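# Carry tube rack through self-closing door to desk

## Task

Move the tube rack from the counter, through the door that swings shut by itself, onto the desk, using either robot or both. At the end the rack must stand upright with each tube seated all the way down in a hole, and the door must be closed. If the rack or any tube reaches the floor, the task fails. Finish with the grippers open and the robots backed away. If a robot topples or is left leaning, the task fails.

## Robot and tools

Two identical robots, r1 and r2, each a Hello Robot Stretch 3. Each has a two-wheel differential base (0.33 m long, 0.34 m wide, passive omni wheel at the rear), a lift that moves up and down a mast, and a telescoping arm pointing to the robot's RIGHT. The base cannot move sideways, so to move the gripper forward you drive the base. Turning in place pivots about the point midway between the drive wheels, 0.05 m behind the front edge. With the arm retracted and the wrist folded, a turn sweeps a radius of 0.28 m. An unfolded, level wrist reaches outside that circle.

Frames. Base frame: origin on the floor between the drive wheels, x forward, y left, z up. hand_pose is reported in this frame, at the point where the closed fingertips meet. With all wrist joints at zero, that frame's x points up, its y points back along the arm toward the mast, and its z points to the robot's rear. Odometry frame is the base frame at scene start. Heading is positive to the left, within -3.142..3.142. Odometry counts wheel turns, so wheel slip shows up as travel. Each robot reports in its own frames. To judge where one robot is relative to the other, use only the images, lidar_m, wrist_depth_mm and head_depth_mm.

execute_actions(actions, cameras). actions is a list holding one action or none. An empty list just returns state and images. The action is an object keyed "r1" and/or "r2", and each key may hold:
- base: exactly one command, given as an offset from where the base last reported itself. translate_m drives straight, in metres, -1 to 1, forward positive. rotate_rad turns in place, in radians, -3.2 to 3.2, left (counter-clockwise) positive.
- joints: absolute targets by name, all optional. lift_m 0 to 1.1 m (arm height). arm_m 0 to 0.52 m (extension). wrist_yaw_rad -1.345 to 4.42: 0 points along the arm, positive swings toward the front, 3.0 folds over the base. wrist_pitch_rad -1.57 to 0.451: 0 is level, negative tips the fingertips down. wrist_roll_rad -2.911 to 2.911: at 0 the fingers are side by side and level. gripper_m -0.089 to 0.179: larger is wider. The actual fingertip gap is smaller than this value, by about 0.007 nearly closed and 0.025 wide open, and it is zero below 0.007. head_pan_rad -3.953 to 1.73: 0 looks forward, positive turns left, -1.57 looks along the arm. head_tilt_rad -1.53 to 0.419: negative looks down.
- contact_limits: {"arm_m": effort %, 1-100}. This stops the arm motion once its effort reaches that level (negative when retracting) and caps its holding force until the next action. Too low stops it immediately.
All motions start together. An unknown key or an out-of-range value rejects the whole call. Any joint or robot left out of an action may keep pushing toward an earlier target without being reported. One action lasts at most 15 s. cameras lists names among r1_/r2_ head_camera, nav_camera and wrist_camera, or "all". Omitting it or passing null gives all cameras, and [] gives none. The pictures line gives the image order.

wait(seconds 0-10): commands nothing and returns state and images. zoom_image(camera, region [x0,y0,x1,y1] in pixels, at most 504x504) shows a detailed view of that camera's latest full image. finished_scene(scene) ends the scene permanently and reports success, then gives the next scene's task. Call it only when the goal is met and stable.

Results. base_status and joint_status report how each motion ended. "done" for the base means the wheels turned the commanded amount, even if they slipped. "off_target" means the motion stopped short and may still be pushing. After contact_stop, time_out or torque_fault, the old target is dropped and the joint holds where it stopped. An arm or lift that hits something firmly gives contact_stop and goes slack until commanded again. A slack lift may sink under load or keep pressing. The base, wrist and head have no contact stop and keep pushing. A wrist pushed hard for several seconds switches off for 10 s (torque_fault) and goes limp. on_its_own describes uncommanded joints, and "held at" there is a target, not a position. motor_effort is a percentage, positive toward higher joint values, with the peak in brackets. Readings have fixed biases and noise, and an effort at rest outside its rest range suggests a load or a push. Positive wheel effort pushes forward. lidar_m gives 12 distances in 30-degree sectors, counter-clockwise from straight ahead (4th left, 7th behind, 10th right), measured in a plane 0.17 m up with range 0.15-12 m. "-" means nothing was seen. It misses clear objects and thin legs, and the robot's own parts block some sectors. wrist_depth_mm (45-1000) and head_depth_mm (280-4000) are 7x7 grids of median depth, read from the top left. base_tilt is in degrees (forward and right positive), with a fixed error of about 4 degrees. A leave-it-to-the-reply delay applies: the robots hold their last command while you think.

Speed. The base reaches 0.30 m/s and 1.9 rad/s only when stowed: lift_m < 0.30, arm_m < 0.03, wrist_yaw_rad > 2.54. Otherwise it is limited to 0.10 m/s and 0.63 rad/s.

Gripping. Command gripper_m below the object's width to grip. To let go, command at least 0.02 above the value at which contact was made. Neither the reading nor "done" proves that you are holding something. Squeezing too hard triggers a stall guard that weakens the grip. To grip again, send a different value.

Safety. Fold or unfold the wrist only with lift_m 0.32-0.95, wrist_pitch_rad -0.4 and roll near 0. Once folded, the lift may go down to 0.25. With yaw below -0.4, keep pitch at -0.5 or lower. An arm pushing on something solid with the gripper above about 0.45 m can tip the robot. Driving while holding or pushing something fixed, or snagging on furniture, can also tip it, and reversing is the riskiest. If that happens, undo the move in small steps, free the gripper, and lower the lift to about 0.2 if the robot is still leaning. Never drive one robot into the other: once the bases touch, any further motion is a hard press that fails the run. The two robots' travel can differ by up to 2.5 cm per metre, which matters if they carry something together. Objects may be nudged unexpectedly. Avoid drops, slams and hard pushes, and keep the rack and tubes off the floor.

Camera calibration gives each camera's K and T_world_to_cam relative to its own robot's base frame, with small per-scene errors that grow for the wrist camera.

Each tool is called after ">>>" as a command line: name --argument value for each argument, lists and objects as JSON in quotes; but a table of rows of numbers goes row by row, as --pt "numbers of a row", without its own name.

## Session

>>> execute_actions --actions '[]'

Scene clock: 0.00 s.
r1.base_odometry: x=+0.000 y=+0.000 heading=+0.000 (m, m, rad; r1's odometry frame)
r1.turned_by_wheels: +0.000 (rad since the last result)
r1.turned_by_imu: +0.000 (rad since the last result)
r1.base_tilt: forward=+0.5 right=-1.3 (deg)
r1.lidar_m: 1.17 0.86 0.70 0.69 0.77 1.36 2.35 1.30 1.34 1.33 1.45 1.19
r1.head_depth_mm: 1110 1100 1083 1077 1061 1062 1048 / 1135 1118 1109 1097 1091 1074 1063 / 1153 1137 1129 1123 1105 1100 1089 / 1184 1170 1158 1143 1132 1119 1115 / 1204 1186 1174 1165 1157 1143 1126 / 1229 1214 1195 1191 1175 1164 1153 / 1255 1239 1236 1225 1205 1189 1185
r1.base_status: not commanded
r1.joint_positions: lift_m=+0.462 arm_m=+0.001 wrist_yaw_rad=+2.849 wrist_pitch_rad=-0.377 wrist_roll_rad=+0.000 gripper_m=+0.037 head_pan_rad=+0.015 head_tilt_rad=-0.016
r1.joint_status: not commanded
r1.motor_effort: left_wheel=-1 right_wheel=-1 lift_m=+22 arm_m=-1 wrist_yaw_rad=+0 wrist_pitch_rad=+7 wrist_roll_rad=+0 gripper_m=+0 head_pan_rad=+0 head_tilt_rad=+3 (%)
r1.hand_pose: x=+0.0450 y=+0.0732 z=+0.4835 quat_wxyz=(+0.233, +0.706, +0.030, +0.668) (m; r1's base frame)
r1.wrist_depth_mm: 596 614 647 689 714 764 808 / 640 665 701 742 793 823 890 / - 714 755 815 864 932 - / - 789 830 898 915 955 - / - 824 827 831 821 835 826 / 731 749 703 703 673 702 701 / 633 - 619 627 612 615 616
r2.base_odometry: x=+0.000 y=+0.000 heading=+0.000 (m, m, rad; r2's odometry frame)
r2.turned_by_wheels: +0.000 (rad since the last result)
r2.turned_by_imu: +0.000 (rad since the last result)
r2.base_tilt: forward=+1.5 right=+0.4 (deg)
r2.lidar_m: 1.52 1.43 1.16 0.79 0.75 0.76 0.98 1.72 1.76 2.00 1.87 1.91
r2.head_depth_mm: 1894 2242 2233 2219 2205 2203 2176 / 1906 2468 2508 2505 2456 2445 2332 / 1915 2602 2652 2644 2596 2628 2324 / 1912 2434 2444 2402 2382 1694 1694 / 1925 2265 2279 2275 2212 1581 1571 / 1681 2112 2124 2134 2096 1483 1472 / 1918 1982 1983 2001 1973 1375 1388
r2.base_status: not commanded
r2.joint_positions: lift_m=+0.456 arm_m=+0.002 wrist_yaw_rad=+2.953 wrist_pitch_rad=-0.600 wrist_roll_rad=-0.003 gripper_m=+0.037 head_pan_rad=+0.017 head_tilt_rad=-0.004
r2.joint_status: not commanded
r2.motor_effort: left_wheel=+0 right_wheel=+0 lift_m=+29 arm_m=+0 wrist_yaw_rad=+0 wrist_pitch_rad=+3 wrist_roll_rad=+1 gripper_m=+0 head_pan_rad=+1 head_tilt_rad=+1 (%)
r2.hand_pose: x=+0.0158 y=+0.0474 z=+0.4306 quat_wxyz=(+0.272, +0.691, +0.145, +0.654) (m; r2's base frame)
r2.wrist_depth_mm: 591 - 865 - - - - / 646 - 906 - - - - / 669 751 980 - 994 962 942 / 730 808 875 863 826 818 819 / 742 751 756 737 727 698 687 / 683 677 - 650 - 614 594 / 600 590 - - 563 547 541
pictures: r1_head_camera (sideways: a quarter turn clockwise sets it upright), r1_nav_camera (sideways: a quarter turn counterclockwise sets it upright), r1_wrist_camera, r2_head_camera (sideways: a quarter turn clockwise sets it upright), r2_nav_camera (sideways: a quarter turn counterclockwise sets it upright), r2_wrist_camera
Images, in order (width x height): r1_head_camera 896x504, r1_nav_camera 672x504, r1_wrist_camera 644x364, r2_head_camera 896x504, r2_nav_camera 672x504, r2_wrist_camera 644x364.

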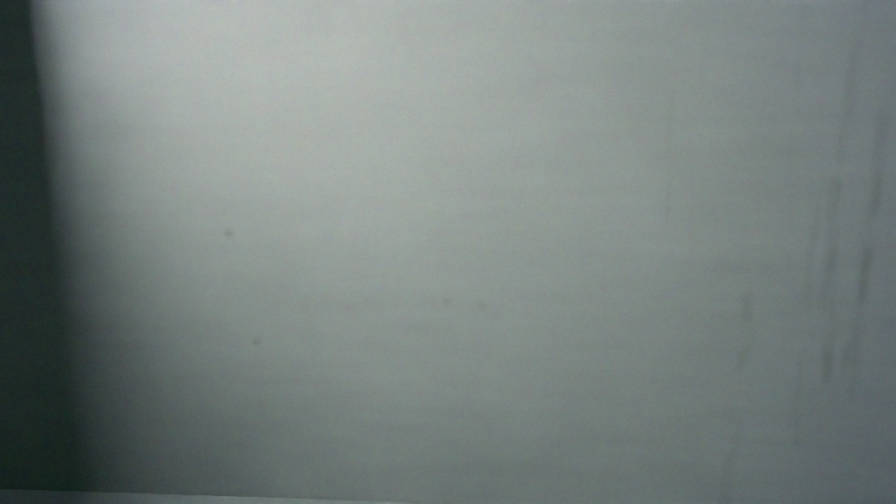

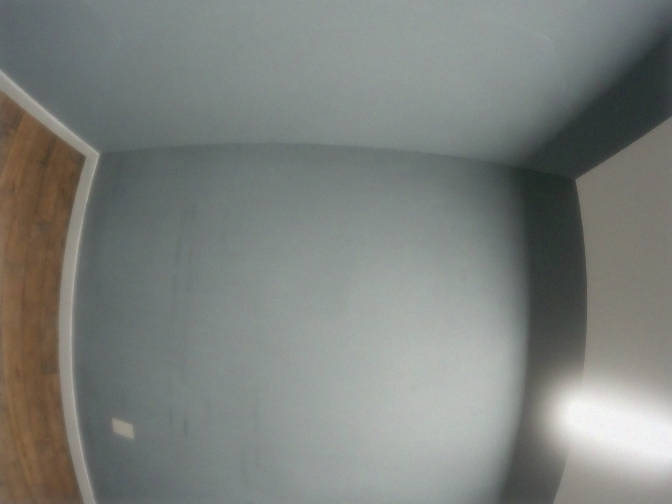

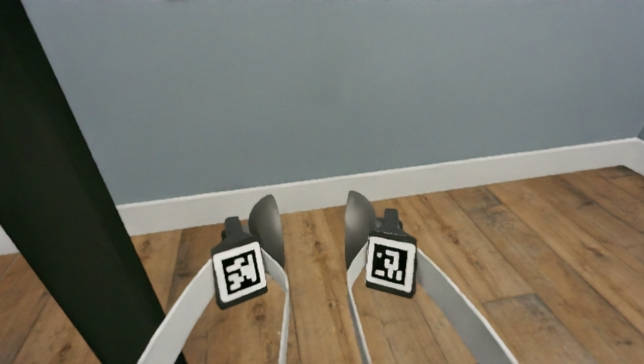

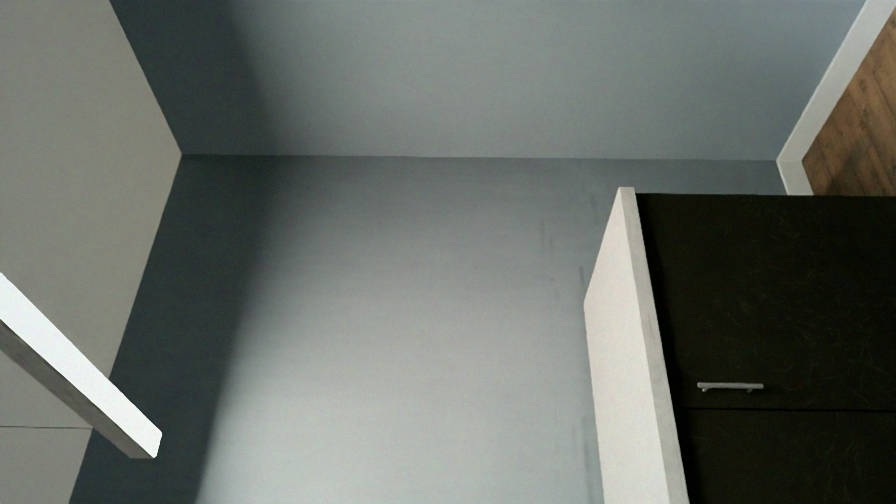

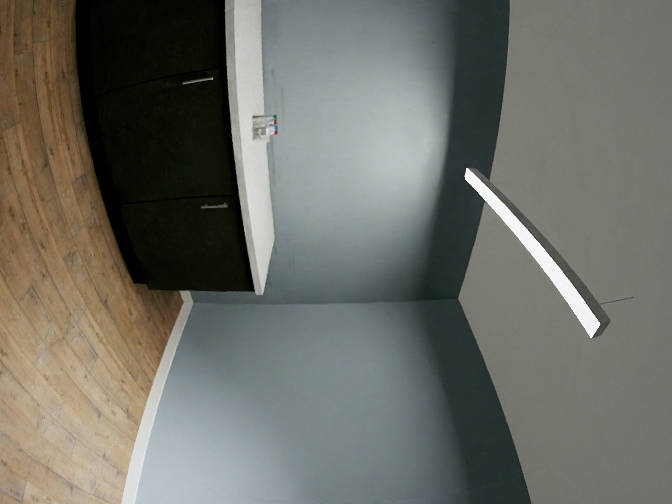

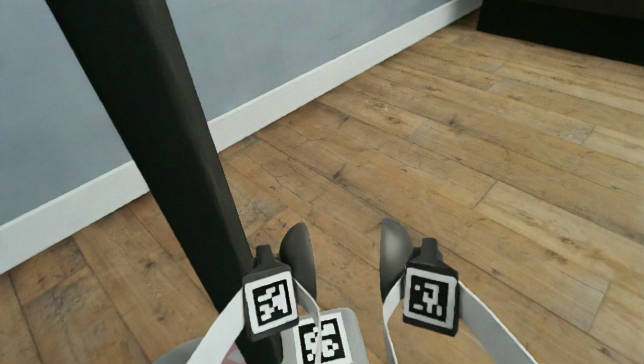

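>>> execute_actions --actions '[{"r1":{"joints":{"head_pan_rad":-2.4,"head_tilt_rad":-0.4,"lift_m":0.27}},"r2":{"joints":{"head_pan_rad":-2.3,"head_tilt_rad":-0.4,"wrist_pitch_rad":-0.4,"lift_m":0.28}}}]' --cameras '["r1_head_camera","r1_nav_camera","r2_head_camera","r2_nav_camera"]'

Scene clock: 6.27 s.
r1.base_odometry: x=+0.000 y=+0.000 heading=+0.000 (m, m, rad; r1's odometry frame)
r1.turned_by_wheels: +0.000 (rad since the last result)
r1.turned_by_imu: +0.000 (rad since the last result)
r1.base_tilt: forward=+0.6 right=-1.4 (deg)
r1.lidar_m: 1.18 0.86 0.70 0.70 0.77 1.35 2.35 1.29 1.34 1.33 1.44 1.18
r1.head_depth_mm: 1793 1945 2124 1791 1208 1886 1495 / 1669 1782 1915 1799 1274 1878 1439 / 1526 1626 1747 1778 1447 1565 1479 / 1419 1504 1596 1655 1821 1820 1479 / 1339 1398 1472 1579 1675 1733 1477 / 1243 1301 1375 1458 1532 1642 1477 / 1175 1224 1284 1355 1435 1521 1483
r1.base_status: not commanded
r1.joint_positions: lift_m=+0.270 arm_m=+0.001 wrist_yaw_rad=+2.849 wrist_pitch_rad=-0.377 wrist_roll_rad=+0.000 gripper_m=+0.037 head_pan_rad=-2.393 head_tilt_rad=-0.395
r1.joint_status: all done
r1.motor_effort: left_wheel=-1(1) right_wheel=+0(1) lift_m=+20(23) arm_m=-1(1) wrist_yaw_rad=+0(0) wrist_pitch_rad=+7(7) wrist_roll_rad=+0(0) gripper_m=+0(1) head_pan_rad=-4(56) head_tilt_rad=-2(34) (%)
r1.hand_pose: x=+0.0450 y=+0.0732 z=+0.2920 quat_wxyz=(+0.233, +0.706, +0.030, +0.668) (m; r1's base frame)
r1.wrist_depth_mm: 591 618 653 681 735 766 809 / 637 660 709 750 780 830 888 / - 721 752 796 831 860 872 / - 711 710 706 702 690 698 / - 591 606 580 572 566 563 / 478 504 - 488 468 481 477 / 436 - - 427 418 416 417
r2.base_odometry: x=+0.000 y=+0.000 heading=+0.000 (m, m, rad; r2's odometry frame)
r2.turned_by_wheels: +0.000 (rad since the last result)
r2.turned_by_imu: +0.000 (rad since the last result)
r2.base_tilt: forward=+1.4 right=+0.3 (deg)
r2.lidar_m: 1.52 1.43 1.16 0.79 0.75 0.76 0.98 1.72 1.75 2.00 1.87 1.91
r2.head_depth_mm: 1430 1508 1594 1708 1827 1813 1468 / 1442 1536 1641 1768 1870 1823 1463 / 1483 1572 1672 1810 1935 1829 1463 / 1504 1610 1723 1842 1988 1808 1462 / 1552 1633 1755 1913 2052 1820 1453 / 1584 1690 1804 1941 2101 1804 1458 / 1612 1738 1862 1993 2138 1813 1445
r2.base_status: not commanded
r2.joint_positions: lift_m=+0.280 arm_m=+0.002 wrist_yaw_rad=+2.953 wrist_pitch_rad=-0.420 wrist_roll_rad=-0.003 gripper_m=+0.037 head_pan_rad=-2.293 head_tilt_rad=-0.395
r2.joint_status: all done
r2.motor_effort: left_wheel=+0(1) right_wheel=+0(0) lift_m=+17(22) arm_m=-1(0) wrist_yaw_rad=+1(0) wrist_pitch_rad=+6(6) wrist_roll_rad=+0(1) gripper_m=+0(0) head_pan_rad=-2(30) head_tilt_rad=-2(17) (%)
r2.hand_pose: x=+0.0207 y=+0.0732 z=+0.2927 quat_wxyz=(+0.212, +0.701, +0.082, +0.676) (m; r2's base frame)
r2.wrist_depth_mm: 571 - 825 997 - - - / 599 - 869 - - - - / 640 - 944 - 973 947 909 / 670 - 798 783 756 729 715 / 651 658 656 653 629 601 579 / 572 547 - 538 - 516 487 / 484 490 - - 445 434 422
pictures: r1_head_camera (sideways: a quarter turn clockwise sets it upright), r1_nav_camera (sideways: a quarter turn counterclockwise sets it upright), r2_head_camera (sideways: a quarter turn clockwise sets it upright), r2_nav_camera (sideways: a quarter turn counterclockwise sets it upright)
camera_calibration (this result's frames):
r1_head_camera: T_world_to_cam=[[0.246768, 0.236348, -0.939811, 1.23529], [0.702798, -0.711367, 0.00563652, -0.00886295], [-0.667219, -0.661888, -0.341648, 0.402707], [0, 0, 0, 1]] pos_world=[-0.0299081, -0.0317176, 1.29858]
r1_nav_camera: T_world_to_cam=[[-0.243056, -0.282184, 0.92806, -1.164], [-0.681607, 0.73042, 0.0435796, 0.00691492], [-0.690171, -0.62198, -0.369871, 0.44713], [0, 0, 0, 1]] pos_world=[0.0303911, -0.055409, 1.24535]
r2_head_camera: T_world_to_cam=[[0.233626, 0.280473, -0.930996, 1.22869], [0.756578, -0.653865, -0.00712726, 0.0178054], [-0.610744, -0.702706, -0.36496, 0.438525], [0, 0, 0, 1]] pos_world=[-0.032697, -0.0248169, 1.30407]
r2_nav_camera: T_world_to_cam=[[-0.244724, -0.258162, 0.934592, -1.17118], [-0.744703, 0.66731, -0.0106705, 0.0699413], [-0.620909, -0.698605, -0.355561, 0.425581], [0, 0, 0, 1]] pos_world=[0.0297161, -0.051714, 1.24665]
Images, in order (width x height): r1_head_camera 896x504, r1_nav_camera 672x504, r2_head_camera 896x504, r2_nav_camera 672x504.

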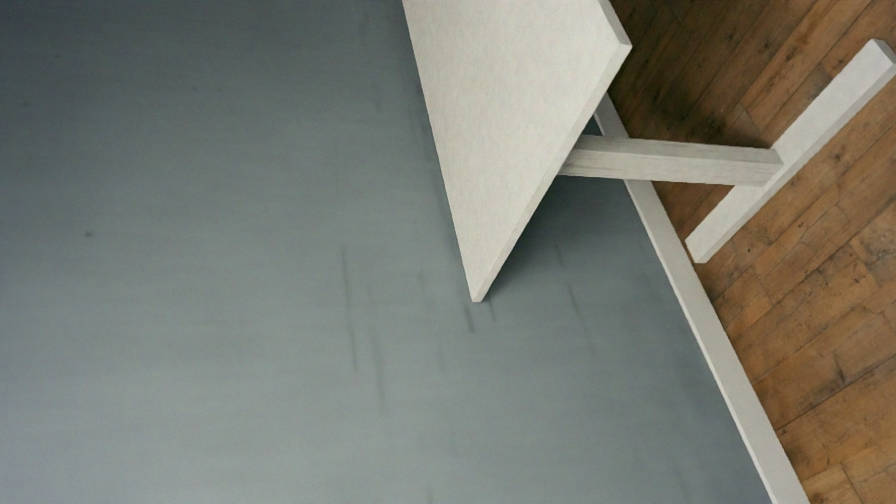

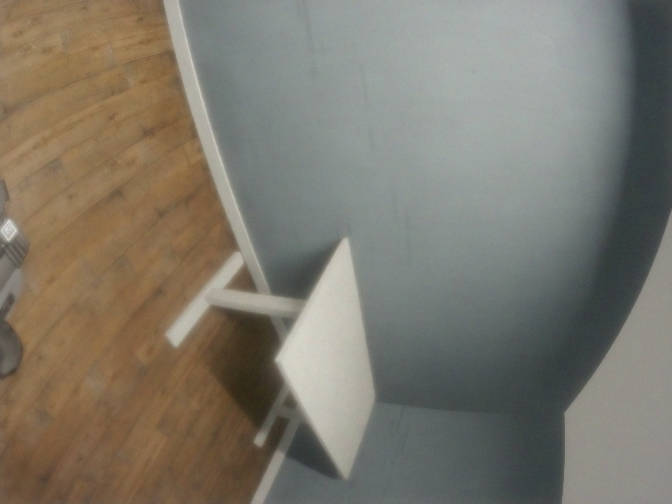

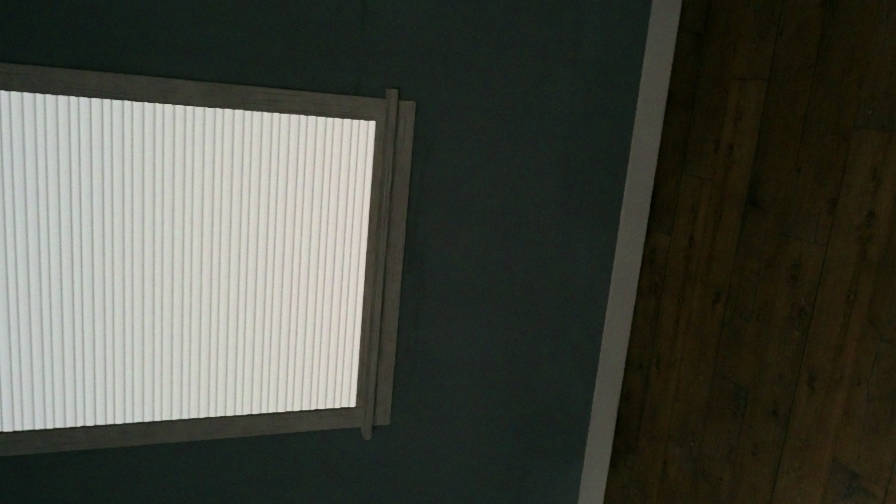

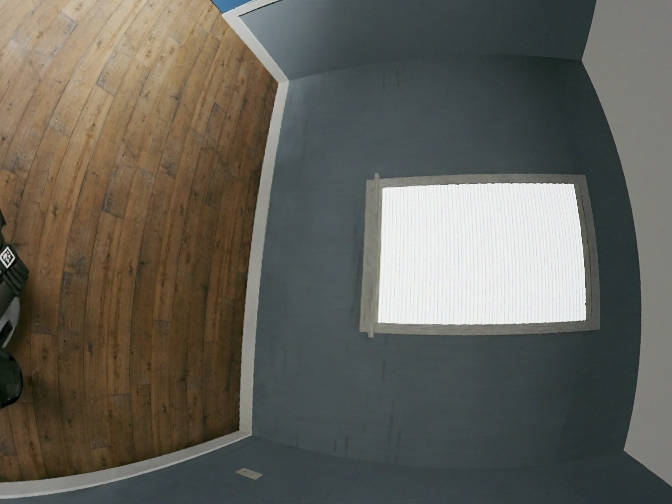

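>>> execute_actions --actions '[{"r1":{"base":{"rotate_rad":2.97},"joints":{"head_pan_rad":-0.6,"head_tilt_rad":-0.45}},"r2":{"base":{"rotate_rad":0.6},"joints":{"head_pan_rad":-1.75,"head_tilt_rad":-0.3}}}]' --cameras '["r1_head_camera","r1_nav_camera","r2_head_camera","r2_nav_camera"]'

Scene clock: 13.07 s.
r1.base_odometry: x=+0.000 y=+0.000 heading=+2.970 (m, m, rad; r1's odometry frame)
r1.turned_by_wheels: +2.970 (rad since the last result)
r1.turned_by_imu: +2.961 (rad since the last result)
r1.base_tilt: forward=+0.6 right=-1.3 (deg)
r1.lidar_m: 2.47 1.29 1.30 1.33 1.37 1.23 1.18 1.01 0.73 0.70 0.72 0.97
r1.head_depth_mm: 713 747 778 814 859 905 961 / 783 827 872 914 974 1034 1104 / 870 917 980 1040 1107 1193 1279 / 1112 1188 1255 1356 1465 1587 1381 / 1273 1367 1483 1615 1768 1745 1417 / 1506 1613 1750 1897 2041 1743 1416 / 1622 1819 2047 2299 2290 1739 1405
r1.base_status: done
r1.joint_positions: lift_m=+0.270 arm_m=+0.001 wrist_yaw_rad=+2.849 wrist_pitch_rad=-0.377 wrist_roll_rad=+0.000 gripper_m=+0.037 head_pan_rad=-0.607 head_tilt_rad=-0.445
r1.joint_status: all done
r1.motor_effort: left_wheel=-4(12) right_wheel=+1(7) lift_m=+20(20) arm_m=-1(1) wrist_yaw_rad=+0(0) wrist_pitch_rad=+7(7) wrist_roll_rad=+0(0) gripper_m=+0(1) head_pan_rad=+5(55) head_tilt_rad=-3(13) (%)
r1.hand_pose: x=+0.0450 y=+0.0731 z=+0.2920 quat_wxyz=(+0.233, +0.706, +0.030, +0.668) (m; r1's base frame)
r1.wrist_depth_mm: - - - - - - - / - - - - - - - / - 908 917 898 881 866 876 / - 712 702 704 695 685 683 / - 581 594 576 564 561 560 / 479 508 - 490 465 482 487 / 443 - - 423 418 420 417
r2.base_odometry: x=+0.000 y=+0.000 heading=+0.600 (m, m, rad; r2's odometry frame)
r2.turned_by_wheels: +0.600 (rad since the last result)
r2.turned_by_imu: +0.597 (rad since the last result)
r2.base_tilt: forward=+1.4 right=+0.4 (deg)
r2.lidar_m: 1.43 1.07 0.78 0.74 0.77 1.06 1.72 1.78 1.95 1.86 1.95 1.49
r2.head_depth_mm: 1775 1878 1993 2098 2243 2057 1575 / 1731 1824 1932 2041 2159 2033 1583 / 1721 1781 1893 1993 2114 2014 1588 / 1679 1742 1853 1958 2054 2018 1593 / 1637 1725 1811 1919 1998 2015 1585 / 1597 1677 1750 1853 1974 2015 1590 / 1575 1657 1725 1823 1927 1979 1587
r2.base_status: done
r2.joint_positions: lift_m=+0.280 arm_m=+0.002 wrist_yaw_rad=+2.953 wrist_pitch_rad=-0.419 wrist_roll_rad=-0.003 gripper_m=+0.037 head_pan_rad=-1.757 head_tilt_rad=-0.309
r2.joint_status: all done
r2.motor_effort: left_wheel=-2(6) right_wheel=+3(10) lift_m=+17(17) arm_m=-1(0) wrist_yaw_rad=+0(1) wrist_pitch_rad=+6(6) wrist_roll_rad=+0(1) gripper_m=+0(1) head_pan_rad=+3(27) head_tilt_rad=+3(10) (%)
r2.hand_pose: x=+0.0207 y=+0.0732 z=+0.2928 quat_wxyz=(+0.212, +0.701, +0.082, +0.676) (m; r2's base frame)
r2.wrist_depth_mm: 657 - 731 747 781 806 865 / 687 - 774 806 847 879 969 / 742 - 820 866 878 911 910 / 770 - 804 794 773 732 719 / 691 660 667 649 629 602 588 / 569 561 - 547 - 508 492 / 480 494 - - 442 439 428
pictures: r1_head_camera (sideways: a quarter turn clockwise sets it upright), r1_nav_camera (sideways: a quarter turn counterclockwise sets it upright), r2_head_camera (sideways: a quarter turn clockwise sets it upright), r2_nav_camera (sideways: a quarter turn counterclockwise sets it upright)
camera_calibration (this result's frames):
r1_head_camera: T_world_to_cam=[[-0.321622, 0.217042, -0.921657, 1.21507], [0.545209, 0.83827, 0.00714861, -0.00986981], [0.774149, -0.500197, -0.387939, 0.454157], [0, 0, 0, 1]] pos_world=[0.0445876, -0.0282789, 1.29613]
r1_nav_camera: T_world_to_cam=[[0.365099, -0.203278, 0.908505, -1.1422], [-0.566307, -0.82305, 0.0434236, 0.00641751], [0.738918, -0.530346, -0.415612, 0.497937], [0, 0, 0, 1]] pos_world=[0.0527152, 0.0371777, 1.24436]
r2_head_camera: T_world_to_cam=[[0.0426205, 0.280814, -0.958815, 1.26617], [0.984294, -0.17636, -0.0078984, 0.0174211], [-0.171314, -0.94342, -0.28392, 0.330376], [0, 0, 0, 1]] pos_world=[-0.0145143, -0.0408032, 1.30797]
r2_nav_camera: T_world_to_cam=[[-0.0635068, -0.267031, 0.961593, -1.20755], [-0.981246, 0.192422, -0.0113697, 0.0722958], [-0.181996, -0.944282, -0.274244, 0.317073], [0, 0, 0, 1]] pos_world=[0.0519585, -0.0369576, 1.24895]
Images, in order (width x height): r1_head_camera 896x504, r1_nav_camera 672x504, r2_head_camera 896x504, r2_nav_camera 672x504.

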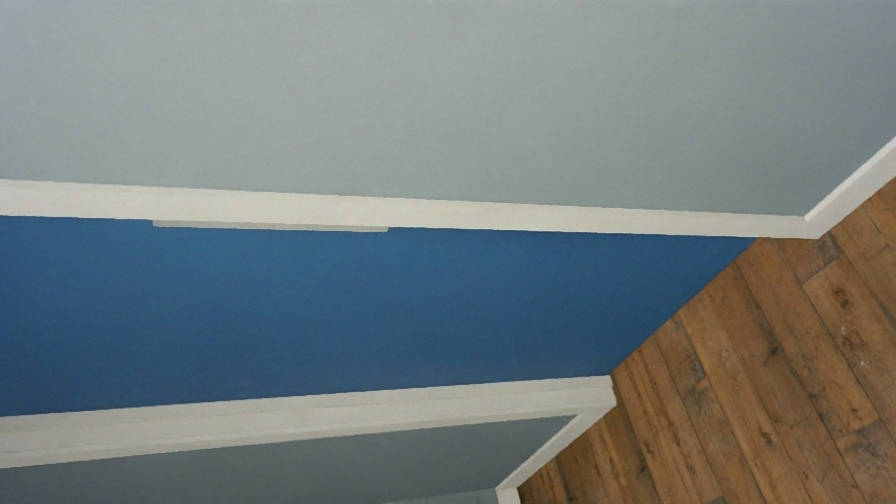

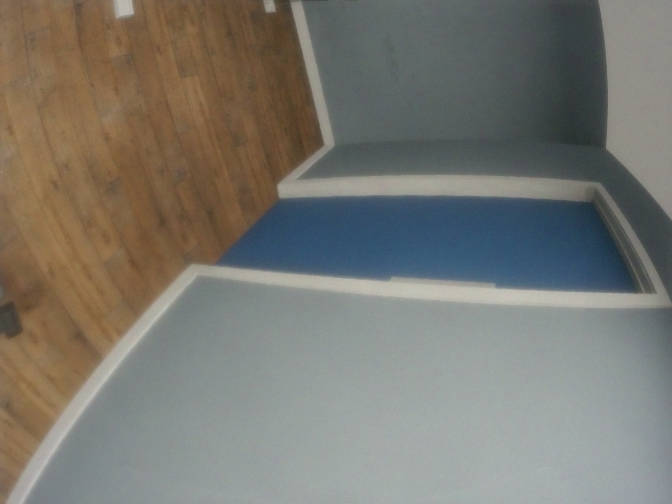

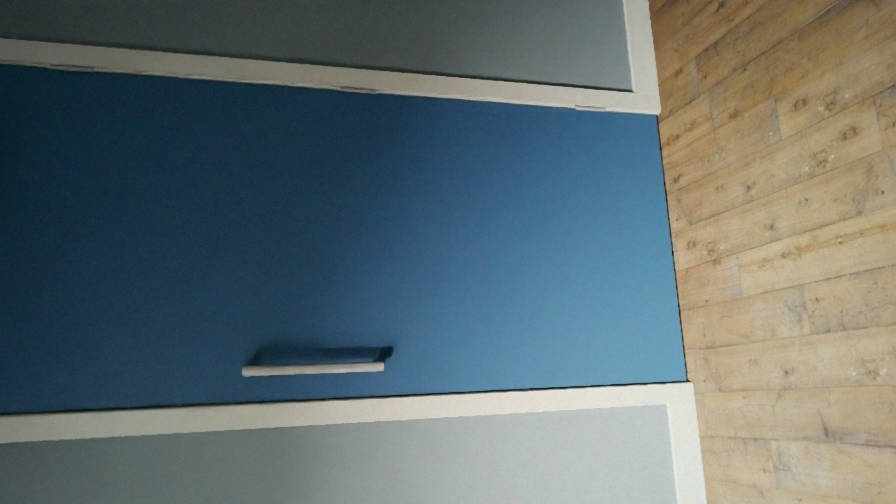

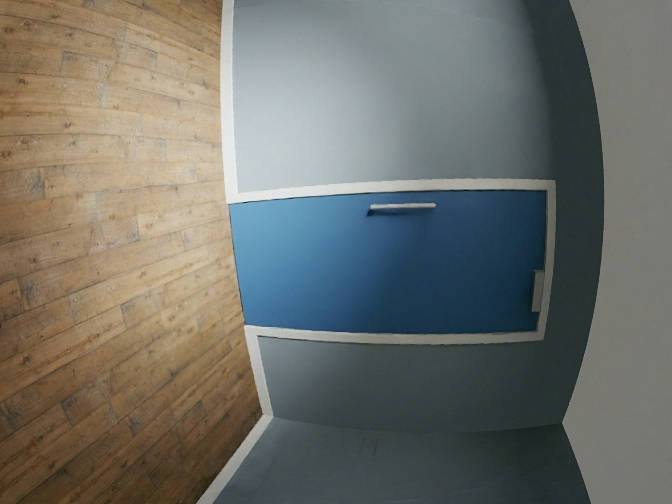

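>>> execute_actions --actions '[{"r1":{"base":{"translate_m":1.0},"joints":{"head_pan_rad":-1.3,"head_tilt_rad":-0.7}},"r2":{"base":{"translate_m":0.88},"joints":{"head_pan_rad":-0.35,"head_tilt_rad":-0.55}}}]' --cameras '["r1_nav_camera","r2_head_camera"]'

>>> execute_actions --actions '[{"r1":{"base":{"translate_m":0.15}},"r2":{"base":{"rotate_rad":1.575},"joints":{"head_pan_rad":-1.9}}}]' --cameras '["r2_head_camera"]'

Scene clock: 28.70 s.
r1.base_odometry: x=-0.985 y=+0.171 heading=+2.970 (m, m, rad; r1's odometry frame)
r1.turned_by_wheels: +0.000 (rad since the last result)
r1.turned_by_imu: +0.003 (rad since the last result)
r1.base_tilt: forward=+0.5 right=-1.3 (deg)
r1.lidar_m: 1.59 1.48 1.41 0.90 1.39 1.89 2.17 0.98 0.70 0.67 0.77 1.00
r1.head_depth_mm: 593 648 721 809 895 971 1129 / 606 668 743 841 964 1127 1189 / 622 685 767 871 1006 1190 1212 / 636 708 790 902 1050 1245 1206 / 651 726 817 935 1095 1312 1205 / 670 747 847 970 1143 1340 1210 / 689 771 872 1009 1193 1369 1206
r1.base_status: done
r1.joint_positions: lift_m=+0.270 arm_m=+0.001 wrist_yaw_rad=+2.849 wrist_pitch_rad=-0.378 wrist_roll_rad=+0.000 gripper_m=+0.037 head_pan_rad=-1.293 head_tilt_rad=-0.691
r1.joint_status: all done
r1.motor_effort: left_wheel=-4(8) right_wheel=+1(6) lift_m=+21(21) arm_m=-1(1) wrist_yaw_rad=+0(0) wrist_pitch_rad=+7(7) wrist_roll_rad=+0(0) gripper_m=+0(0) head_pan_rad=-4(50) head_tilt_rad=-5(30) (%)
r1.hand_pose: x=+0.0450 y=+0.0731 z=+0.2920 quat_wxyz=(+0.233, +0.706, +0.030, +0.668) (m; r1's base frame)
r1.wrist_depth_mm: - - - - - - - / - - - - - - - / - 881 890 912 897 875 871 / - 691 714 694 698 685 689 / - 586 595 585 575 566 564 / 479 500 - 491 465 481 478 / 443 - - 424 419 419 414
r2.base_odometry: x=+0.726 y=+0.497 heading=+0.600 (m, m, rad; r2's odometry frame)
r2.turned_by_wheels: +0.000 (rad since the last result)
r2.turned_by_imu: +0.001 (rad since the last result)
r2.base_tilt: forward=+1.4 right=+0.3 (deg)
r2.lidar_m: 0.55 0.57 0.77 0.75 0.78 1.06 2.60 2.68 1.96 1.87 0.78 0.57
r2.head_depth_mm: 1160 1279 1160 782 838 977 1236 / 1122 1231 1151 778 784 907 1076 / 1081 1178 1152 779 742 850 1001 / 1043 1135 862 776 699 796 929 / 1010 1090 1141 777 652 753 866 / 970 1057 1101 771 628 704 809 / 940 1012 1064 770 603 676 761
r2.base_status: done
r2.joint_positions: lift_m=+0.280 arm_m=+0.002 wrist_yaw_rad=+2.953 wrist_pitch_rad=-0.419 wrist_roll_rad=-0.003 gripper_m=+0.037 head_pan_rad=-0.357 head_tilt_rad=-0.544
r2.joint_status: all done
r2.motor_effort: left_wheel=-1(7) right_wheel=+3(12) lift_m=+18(18) arm_m=+0(0) wrist_yaw_rad=+0(1) wrist_pitch_rad=+6(6) wrist_roll_rad=+0(1) gripper_m=+0(0) head_pan_rad=+3(33) head_tilt_rad=-2(15) (%)
r2.hand_pose: x=+0.0207 y=+0.0732 z=+0.2929 quat_wxyz=(+0.212, +0.701, +0.082, +0.676) (m; r2's base frame)
r2.wrist_depth_mm: 665 - 736 748 792 812 578 / 727 - 768 809 853 900 594 / 768 - 822 877 918 906 671 / 785 - 830 772 750 739 672 / 703 667 647 644 643 608 577 / 565 554 - 549 - 511 493 / 486 492 - - 448 438 433
pictures: r1_nav_camera (sideways: a quarter turn counterclockwise sets it upright), r2_head_camera (sideways: a quarter turn clockwise sets it upright)
camera_calibration (this result's frames):
r1_nav_camera: T_world_to_cam=[[0.211015, -0.589751, 0.779529, -0.973072], [-0.956741, -0.288025, 0.0410808, 0.0118628], [0.200297, -0.754476, -0.625017, 0.773676], [0, 0, 0, 1]] pos_world=[0.061718, 0.0132665, 1.24161]
r2_head_camera: T_world_to_cam=[[-0.471034, 0.165029, -0.866541, 1.1489], [0.339911, 0.94044, -0.00566626, 0.0184438], [0.813995, -0.297216, -0.499075, 0.604353], [0, 0, 0, 1]] pos_world=[0.0429594, -0.0273227, 1.29729]
Images, in order (width x height): r1_nav_camera 672x504, r2_head_camera 896x504.

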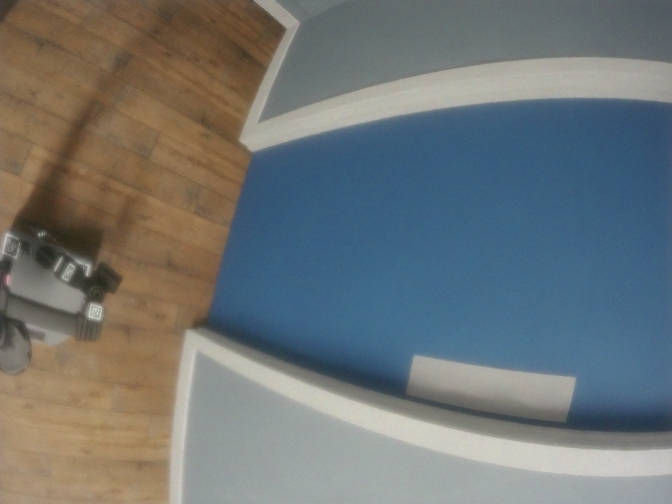

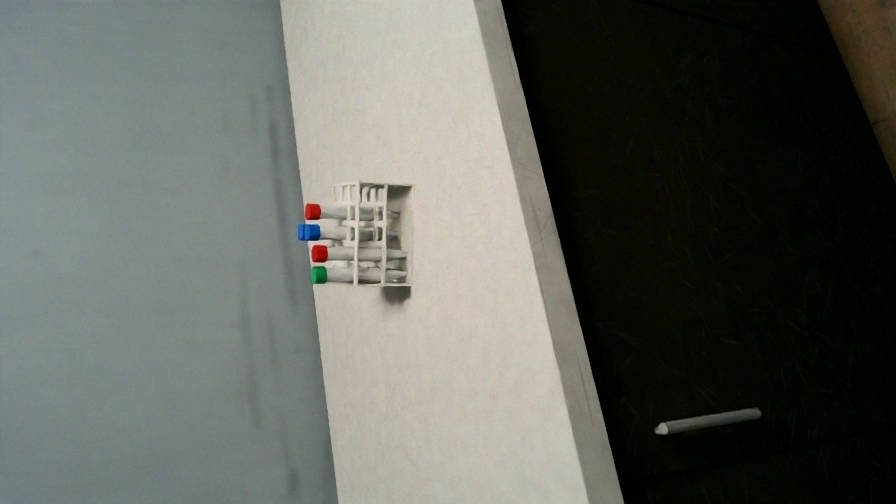

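Scene clock: 30.90 s.
r1.base_odometry: x=-1.133 y=+0.197 heading=+2.970 (m, m, rad; r1's odometry frame)
r1.turned_by_wheels: +0.000 (rad since the last result)
r1.turned_by_imu: +0.000 (rad since the last result)
r1.base_tilt: forward=+0.6 right=-1.3 (deg)
r1.lidar_m: 1.44 1.36 1.42 0.92 1.40 1.88 2.33 0.97 0.72 0.75 0.77 0.91
r1.head_depth_mm: 588 647 720 809 926 1082 1186 / 603 664 738 837 967 1133 1216 / 619 683 764 865 1006 1181 1206 / 636 704 788 895 1043 1245 1209 / 649 721 813 927 1091 1309 1213 / 664 744 843 967 1142 1341 1208 / 687 766 869 1002 1137 1322 1205
r1.base_status: done
r1.joint_positions: lift_m=+0.270 arm_m=+0.001 wrist_yaw_rad=+2.849 wrist_pitch_rad=-0.378 wrist_roll_rad=+0.000 gripper_m=+0.037 head_pan_rad=-1.293 head_tilt_rad=-0.691
r1.joint_status: not commanded
r1.motor_effort: left_wheel=-3(13) right_wheel=+1(5) lift_m=+20(20) arm_m=-1(1) wrist_yaw_rad=+0(0) wrist_pitch_rad=+7(7) wrist_roll_rad=+0(0) gripper_m=+0(0) head_pan_rad=-4(4) head_tilt_rad=-4(5) (%)
r1.hand_pose: x=+0.0450 y=+0.0731 z=+0.2919 quat_wxyz=(+0.233, +0.706, +0.030, +0.668) (m; r1's base frame)
r1.wrist_depth_mm: 761 - - - - - - / - - - - - - - / - 868 934 901 908 882 870 / - 701 706 706 695 679 681 / - 577 607 574 568 565 562 / 483 503 - 488 466 477 482 / 437 - - 424 418 417 414
r2.base_odometry: x=+0.726 y=+0.497 heading=+2.175 (m, m, rad; r2's odometry frame)
r2.turned_by_wheels: +1.575 (rad since the last result)
r2.turned_by_imu: +1.564 (rad since the last result)
r2.base_tilt: forward=+1.4 right=+0.4 (deg)
r2.lidar_m: 0.75 0.78 1.06 2.61 2.68 1.95 1.87 0.79 0.57 0.55 0.57 0.77
r2.head_depth_mm: 1147 1256 1157 779 818 957 1156 / 1108 1210 1151 778 772 892 1064 / 1071 1166 1075 773 732 845 988 / 1028 1125 1071 773 699 795 929 / 997 1083 1139 770 653 752 867 / 966 1046 1103 770 626 710 817 / 937 1012 1069 766 624 681 772
r2.base_status: done
r2.joint_positions: lift_m=+0.280 arm_m=+0.002 wrist_yaw_rad=+2.953 wrist_pitch_rad=-0.419 wrist_roll_rad=-0.003 gripper_m=+0.037 head_pan_rad=-1.893 head_tilt_rad=-0.544
r2.joint_status: all done
r2.motor_effort: left_wheel=-2(7) right_wheel=+3(14) lift_m=+17(17) arm_m=-1(0) wrist_yaw_rad=+1(1) wrist_pitch_rad=+6(6) wrist_roll_rad=+0(1) gripper_m=+0(0) head_pan_rad=-2(32) head_tilt_rad=-2(2) (%)
r2.hand_pose: x=+0.0207 y=+0.0732 z=+0.2929 quat_wxyz=(+0.212, +0.701, +0.082, +0.676) (m; r2's base frame)
r2.wrist_depth_mm: - - - - - - 783 / - - - - - - 809 / - - - - 994 968 818 / 895 - 823 783 744 734 727 / 692 674 654 641 638 598 584 / 570 555 - 537 - 499 497 / 487 495 - - 441 439 433
pictures: r2_head_camera (sideways: a quarter turn clockwise sets it upright)
camera_calibration (this result's frames):
r2_head_camera: T_world_to_cam=[[0.148567, 0.476655, -0.866446, 1.14499], [0.951714, -0.306933, -0.00566431, 0.0147093], [-0.268641, -0.823767, -0.499239, 0.611172], [0, 0, 0, 1]] pos_world=[-0.0199214, -0.0377882, 1.29728]
Images, in order (width x height): r2_head_camera 896x504.

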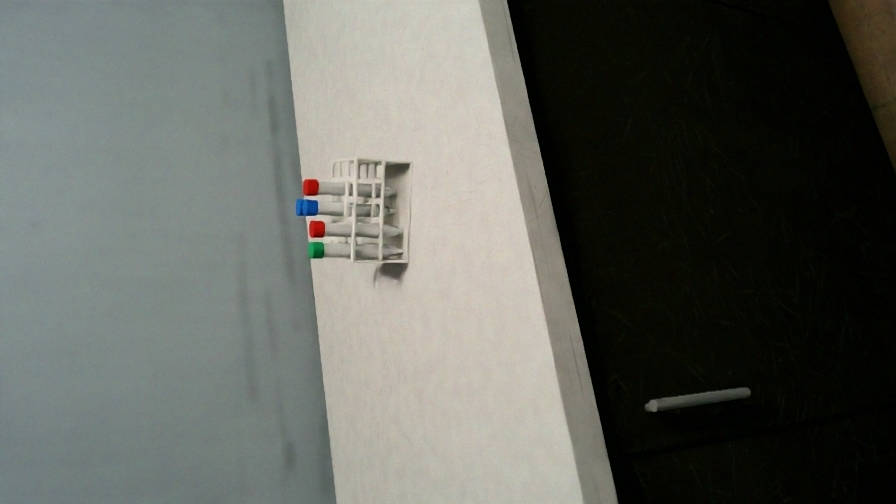

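>>> execute_actions --actions '[{"r1":{"base":{"rotate_rad":-1.575},"joints":{"head_pan_rad":0,"head_tilt_rad":-0.9,"wrist_yaw_rad":3.0}},"r2":{"base":{"rotate_rad":-0.32},"joints":{"head_pan_rad":-1.6,"lift_m":0.5}}}]' --cameras '["r1_nav_camera"]'

>>> execute_actions --actions '[{"r1":{"base":{"translate_m":0.65}},"r2":{"joints":{"wrist_yaw_rad":0,"lift_m":0.87}}}]' --cameras '[]'

>>> execute_actions --actions '[{"r1":{"joints":{"lift_m":0.31},"base":{"translate_m":0.06}},"r2":{"joints":{"wrist_pitch_rad":0,"gripper_m":0.179,"arm_m":0.1}}}]' --cameras '["r1_nav_camera","r2_head_camera","r2_wrist_camera"]'

Scene clock: 41.83 s.
r1.base_odometry: x=-1.133 y=+0.197 heading=+1.395 (m, m, rad; r1's odometry frame)
r1.turned_by_wheels: -1.575 (rad since the last result)
r1.turned_by_imu: -1.568 (rad since the last result)
r1.base_tilt: forward=+0.6 right=-1.4 (deg)
r1.lidar_m: 0.75 0.77 0.92 1.44 1.37 1.41 0.92 1.40 1.91 2.32 0.96 0.71
r1.head_depth_mm: 636 714 805 923 1166 1286 1132 / 635 730 854 1006 1214 1270 1129 / 634 730 854 1036 1304 1270 1134 / 635 728 850 1032 1303 1276 1126 / 634 727 854 1027 1309 1275 1126 / 631 725 850 1025 1298 1277 1124 / 633 724 848 1030 1299 1269 1131
r1.base_status: done
r1.joint_positions: lift_m=+0.270 arm_m=+0.001 wrist_yaw_rad=+2.998 wrist_pitch_rad=-0.378 wrist_roll_rad=+0.000 gripper_m=+0.037 head_pan_rad=-0.007 head_tilt_rad=-0.890
r1.joint_status: all done
r1.motor_effort: left_wheel=+1(11) right_wheel=-2(5) lift_m=+21(21) arm_m=-1(1) wrist_yaw_rad=+1(1) wrist_pitch_rad=+7(7) wrist_roll_rad=+0(0) gripper_m=+0(0) head_pan_rad=+5(56) head_tilt_rad=-6(29) (%)
r1.hand_pose: x=+0.0115 y=+0.0805 z=+0.2919 quat_wxyz=(+0.182, +0.702, +0.083, +0.683) (m; r1's base frame)
r1.wrist_depth_mm: - - - - - 852 692 / - - - - - 873 719 / 921 - 902 906 900 840 750 / 719 - 701 706 694 686 683 / 584 568 602 574 575 559 570 / 494 490 - 500 468 477 481 / 434 - - - 418 420 415
r2.base_odometry: x=+0.726 y=+0.497 heading=+1.855 (m, m, rad; r2's odometry frame)
r2.turned_by_wheels: -0.320 (rad since the last result)
r2.turned_by_imu: -0.319 (rad since the last result)
r2.base_tilt: forward=+1.5 right=+0.4 (deg)
r2.lidar_m: 0.75 0.75 0.84 1.36 2.61 2.26 1.88 1.25 0.66 0.55 0.55 0.61
r2.head_depth_mm: 1169 1293 1157 778 840 983 1233 / 1129 1233 1149 778 788 918 1092 / 1082 1183 1149 777 745 857 1012 / 1043 1140 857 773 706 802 932 / 1009 1096 1146 774 653 759 870 / 977 1052 1110 771 644 710 816 / 942 1020 1065 770 622 679 770
r2.base_status: done
r2.joint_positions: lift_m=+0.500 arm_m=+0.002 wrist_yaw_rad=+2.953 wrist_pitch_rad=-0.419 wrist_roll_rad=-0.003 gripper_m=+0.037 head_pan_rad=-1.607 head_tilt_rad=-0.544
r2.joint_status: all done
r2.motor_effort: left_wheel=+1(7) right_wheel=-2(9) lift_m=+37(39) arm_m=-1(1) wrist_yaw_rad=+0(1) wrist_pitch_rad=+5(6) wrist_roll_rad=+0(1) gripper_m=+0(0) head_pan_rad=+3(19) head_tilt_rad=-2(2) (%)
r2.hand_pose: x=+0.0208 y=+0.0733 z=+0.5121 quat_wxyz=(+0.212, +0.701, +0.082, +0.676) (m; r2's base frame)
r2.wrist_depth_mm: - - - - - 800 642 / - - - - - 834 677 / - - - - - 881 699 / - - - - - 912 708 / - - - 989 956 924 750 / 882 870 - 824 - 773 741 / 751 736 - 693 669 682 657
pictures: r1_nav_camera (sideways: a quarter turn counterclockwise sets it upright)
camera_calibration (this result's frames):
r1_nav_camera: T_world_to_cam=[[0.76658, 0.0358321, 0.641148, -0.796121], [0.0154386, -0.999182, 0.0373827, 0.0107572], [0.641963, -0.0187584, -0.766506, 0.955005], [0, 0, 0, 1]] pos_world=[-0.00295357, 0.0571894, 1.24205]
Images, in order (width x height): r1_nav_camera 672x504.

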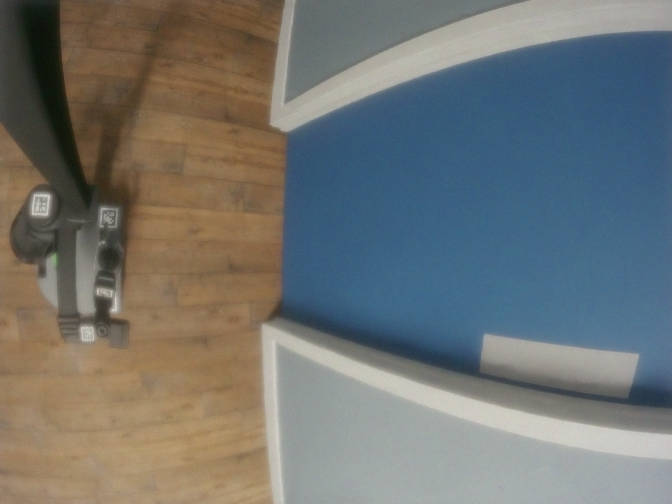

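Scene clock: 46.03 s.
r1.base_odometry: x=-1.019 y=+0.837 heading=+1.395 (m, m, rad; r1's odometry frame)
r1.turned_by_wheels: +0.000 (rad since the last result)
r1.turned_by_imu: +0.002 (rad since the last result)
r1.base_tilt: forward=+0.6 right=-1.3 (deg)
r1.lidar_m: - - 0.15 0.38 1.50 1.85 1.56 2.07 2.41 0.27 0.15 -
r1.head_depth_mm: - - - - - - - / - - - - - - - / - - - - - - - / - - - - - - - / - - - - - - - / - - - - - - - / - - - - - - -
r1.base_status: done
r1.joint_positions: lift_m=+0.270 arm_m=+0.001 wrist_yaw_rad=+2.999 wrist_pitch_rad=-0.378 wrist_roll_rad=+0.000 gripper_m=+0.037 head_pan_rad=-0.007 head_tilt_rad=-0.890
r1.joint_status: not commanded
r1.motor_effort: left_wheel=+1(14) right_wheel=-2(4) lift_m=+21(21) arm_m=-2(1) wrist_yaw_rad=+1(1) wrist_pitch_rad=+7(7) wrist_roll_rad=+0(0) gripper_m=+0(0) head_pan_rad=+5(5) head_tilt_rad=-6(6) (%)
r1.hand_pose: x=+0.0113 y=+0.0806 z=+0.2919 quat_wxyz=(+0.182, +0.702, +0.083, +0.683) (m; r1's base frame)
r1.wrist_depth_mm: - - - 421 207 137 103 / - - - 467 217 142 105 / 941 - 853 516 227 146 108 / 724 - 702 589 236 150 110 / 590 571 600 562 218 155 112 / 488 487 - 490 270 160 115 / 441 - - - 284 156 118
r2.base_odometry: x=+0.726 y=+0.497 heading=+1.855 (m, m, rad; r2's odometry frame)
r2.turned_by_wheels: +0.000 (rad since the last result)
r2.turned_by_imu: +0.000 (rad since the last result)
r2.base_tilt: forward=+1.4 right=+0.5 (deg)
r2.lidar_m: 0.75 0.75 0.84 1.36 2.61 2.26 1.88 1.25 0.66 0.55 0.55 0.61
r2.head_depth_mm: 1177 1294 1150 780 845 987 1125 / 1129 1229 1152 777 792 920 1018 / 1085 1186 1146 773 747 849 999 / 1042 1137 860 775 704 782 - / 1012 1097 1138 771 653 750 864 / 974 1058 1110 771 628 708 819 / 939 1019 1066 768 625 681 767
r2.base_status: not commanded
r2.joint_positions: lift_m=+0.870 arm_m=+0.002 wrist_yaw_rad=+0.002 wrist_pitch_rad=-0.419 wrist_roll_rad=-0.003 gripper_m=+0.037 head_pan_rad=-1.607 head_tilt_rad=-0.544
r2.joint_status: all done
r2.motor_effort: left_wheel=+2(2) right_wheel=-3(3) lift_m=+38(32) arm_m=-1(1) wrist_yaw_rad=-1(2) wrist_pitch_rad=+6(6) wrist_roll_rad=+1(1) gripper_m=-1(1) head_pan_rad=+3(3) head_tilt_rad=-2(2) (%)
r2.hand_pose: x=-0.0211 y=-0.3714 z=+0.8821 quat_wxyz=(+0.693, +0.148, -0.690, -0.146) (m; r2's base frame)
r2.wrist_depth_mm: 730 757 685 526 521 491 444 / 401 369 345 330 346 372 440 / 273 285 309 362 398 447 494 / 306 328 359 396 437 488 552 / 330 353 391 427 485 546 639 / 353 385 416 494 - 638 760 / 380 427 482 544 638 747 -
pictures: none
No camera images: the call's "cameras" was empty. Leave "cameras" out to get every camera's image.

Scene clock: 48.00 s.
r1.base_odometry: x=-1.009 y=+0.895 heading=+1.395 (m, m, rad; r1's odometry frame)
r1.turned_by_wheels: +0.000 (rad since the last result)
r1.turned_by_imu: -0.027 (rad since the last result)
r1.base_tilt: forward=+0.5 right=-1.4 (deg)
r1.lidar_m: - - 0.15 0.19 1.49 1.89 1.60 2.10 2.43 0.26 0.15 -
r1.head_depth_mm: - - - - - - - / - - - - - - - / - - - - - - - / - - - - - - - / - - - - - - - / - - - - - - - / - - - - - - -
r1.base_status: translate_m off_target (by the wheels' count: +0.0599 of +0.0600)
r1.joint_positions: lift_m=+0.310 arm_m=+0.001 wrist_yaw_rad=+3.009 wrist_pitch_rad=-0.381 wrist_roll_rad=+0.000 gripper_m=+0.037 head_pan_rad=+0.006 head_tilt_rad=-0.905
r1.joint_status: all done
r1.on_its_own: left_wheel is at rest, and its effort (+33) is outside its rest range (-18 to +18)
r1.motor_effort: left_wheel=+33(59) right_wheel=+5(20) lift_m=+24(26) arm_m=-1(2) wrist_yaw_rad=-6(6) wrist_pitch_rad=+8(9) wrist_roll_rad=+0(0) gripper_m=+2(2) head_pan_rad=-4(9) head_tilt_rad=+4(5) (%)
r1.hand_pose: x=+0.0090 y=+0.0805 z=+0.3310 quat_wxyz=(+0.180, +0.701, +0.088, +0.684) (m; r1's base frame)
r1.wrist_depth_mm: - - 564 242 123 82 62 / - - 642 266 128 85 64 / - - 869 294 135 88 65 / 787 - 729 341 142 91 67 / 634 635 - 452 136 94 68 / 539 534 - 429 160 97 70 / 463 478 - - 171 95 72
r2.base_odometry: x=+0.726 y=+0.497 heading=+1.855 (m, m, rad; r2's odometry frame)
r2.turned_by_wheels: +0.000 (rad since the last result)
r2.turned_by_imu: +0.000 (rad since the last result)
r2.base_tilt: forward=+1.4 right=+0.4 (deg)
r2.lidar_m: 0.75 0.75 0.84 1.36 2.61 2.26 1.88 1.25 0.66 0.55 0.55 0.61
r2.head_depth_mm: 1170 1284 1158 778 829 - - / 1120 1230 1150 776 781 - - / 1082 1189 1147 773 730 - - / 1046 1138 856 774 654 - - / 1006 1093 1142 771 650 764 871 / 975 1053 1105 771 634 711 817 / 944 1017 1068 768 624 680 769
r2.base_status: not commanded
r2.joint_positions: lift_m=+0.870 arm_m=+0.100 wrist_yaw_rad=+0.001 wrist_pitch_rad=-0.022 wrist_roll_rad=-0.003 gripper_m=+0.179 head_pan_rad=-1.607 head_tilt_rad=-0.544
r2.joint_status: all done
r2.motor_effort: left_wheel=+2(1) right_wheel=-2(3) lift_m=+38(37) arm_m=+3(8) wrist_yaw_rad=-1(2) wrist_pitch_rad=+7(9) wrist_roll_rad=+0(1) gripper_m=+0(94) head_pan_rad=+3(4) head_tilt_rad=-2(3) (%)
r2.hand_pose: x=-0.0211 y=-0.5003 z=+0.9785 quat_wxyz=(+0.709, +0.009, -0.706, -0.008) (m; r2's base frame)
r2.wrist_depth_mm: 693 726 779 855 920 - - / 713 750 817 855 930 - - / 733 762 825 860 948 - - / 726 775 808 684 547 681 646 / 495 479 441 425 406 386 396 / 331 318 294 288 278 286 - / - 222 226 240 263 313 354
pictures: r1_nav_camera (sideways: a quarter turn counterclockwise sets it upright), r2_head_camera (sideways: a quarter turn clockwise sets it upright), r2_wrist_camera
camera_calibration (this result's frames):
r1_nav_camera: T_world_to_cam=[[0.775862, 0.0458699, 0.629233, -0.780652], [0.0290233, -0.998893, 0.0370307, 0.0111333], [0.630235, -0.0104683, -0.776334, 0.967856], [0, 0, 0, 1]] pos_world=[-0.00462103, 0.0570612, 1.24218]
r2_head_camera: T_world_to_cam=[[0.00807979, 0.499243, -0.866425, 1.14582], [0.999646, -0.0260079, -0.00566388, 0.0144163], [-0.0253615, -0.866072, -0.499276, 0.609735], [0, 0, 0, 1]] pos_world=[-0.00820538, -0.0435936, 1.29728]
r2_wrist_camera: T_world_to_cam=[[-0.997966, -0.0407844, -0.0490024, 0.0162758], [0.0421437, 0.154724, -0.987059, 1.08272], [0.0478385, -0.987116, -0.15269, -0.175658], [0, 0, 0, 1]] pos_world=[-0.0209837, -0.340252, 1.04268]
Images, in order (width x height): r1_nav_camera 672x504, r2_head_camera 896x504, r2_wrist_camera 644x364.

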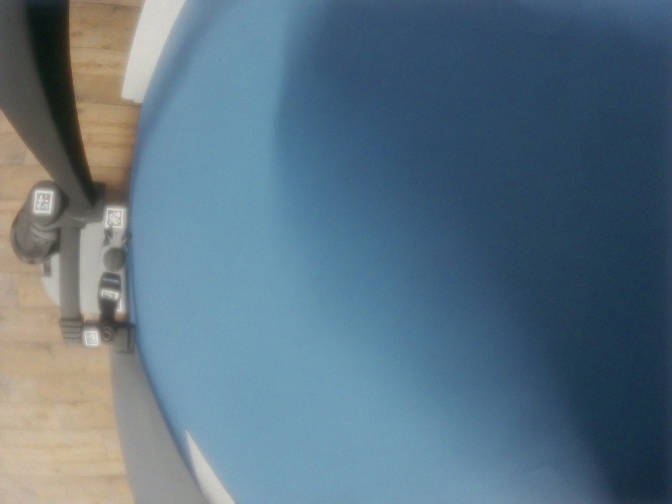

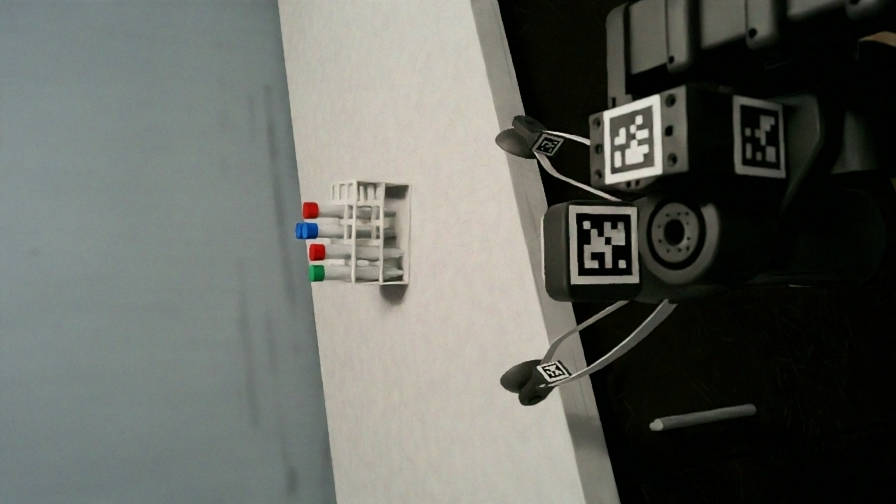

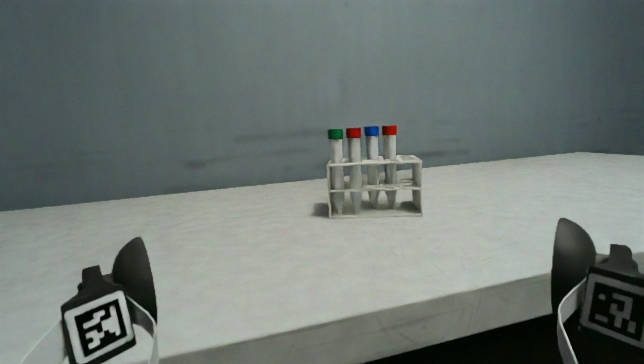

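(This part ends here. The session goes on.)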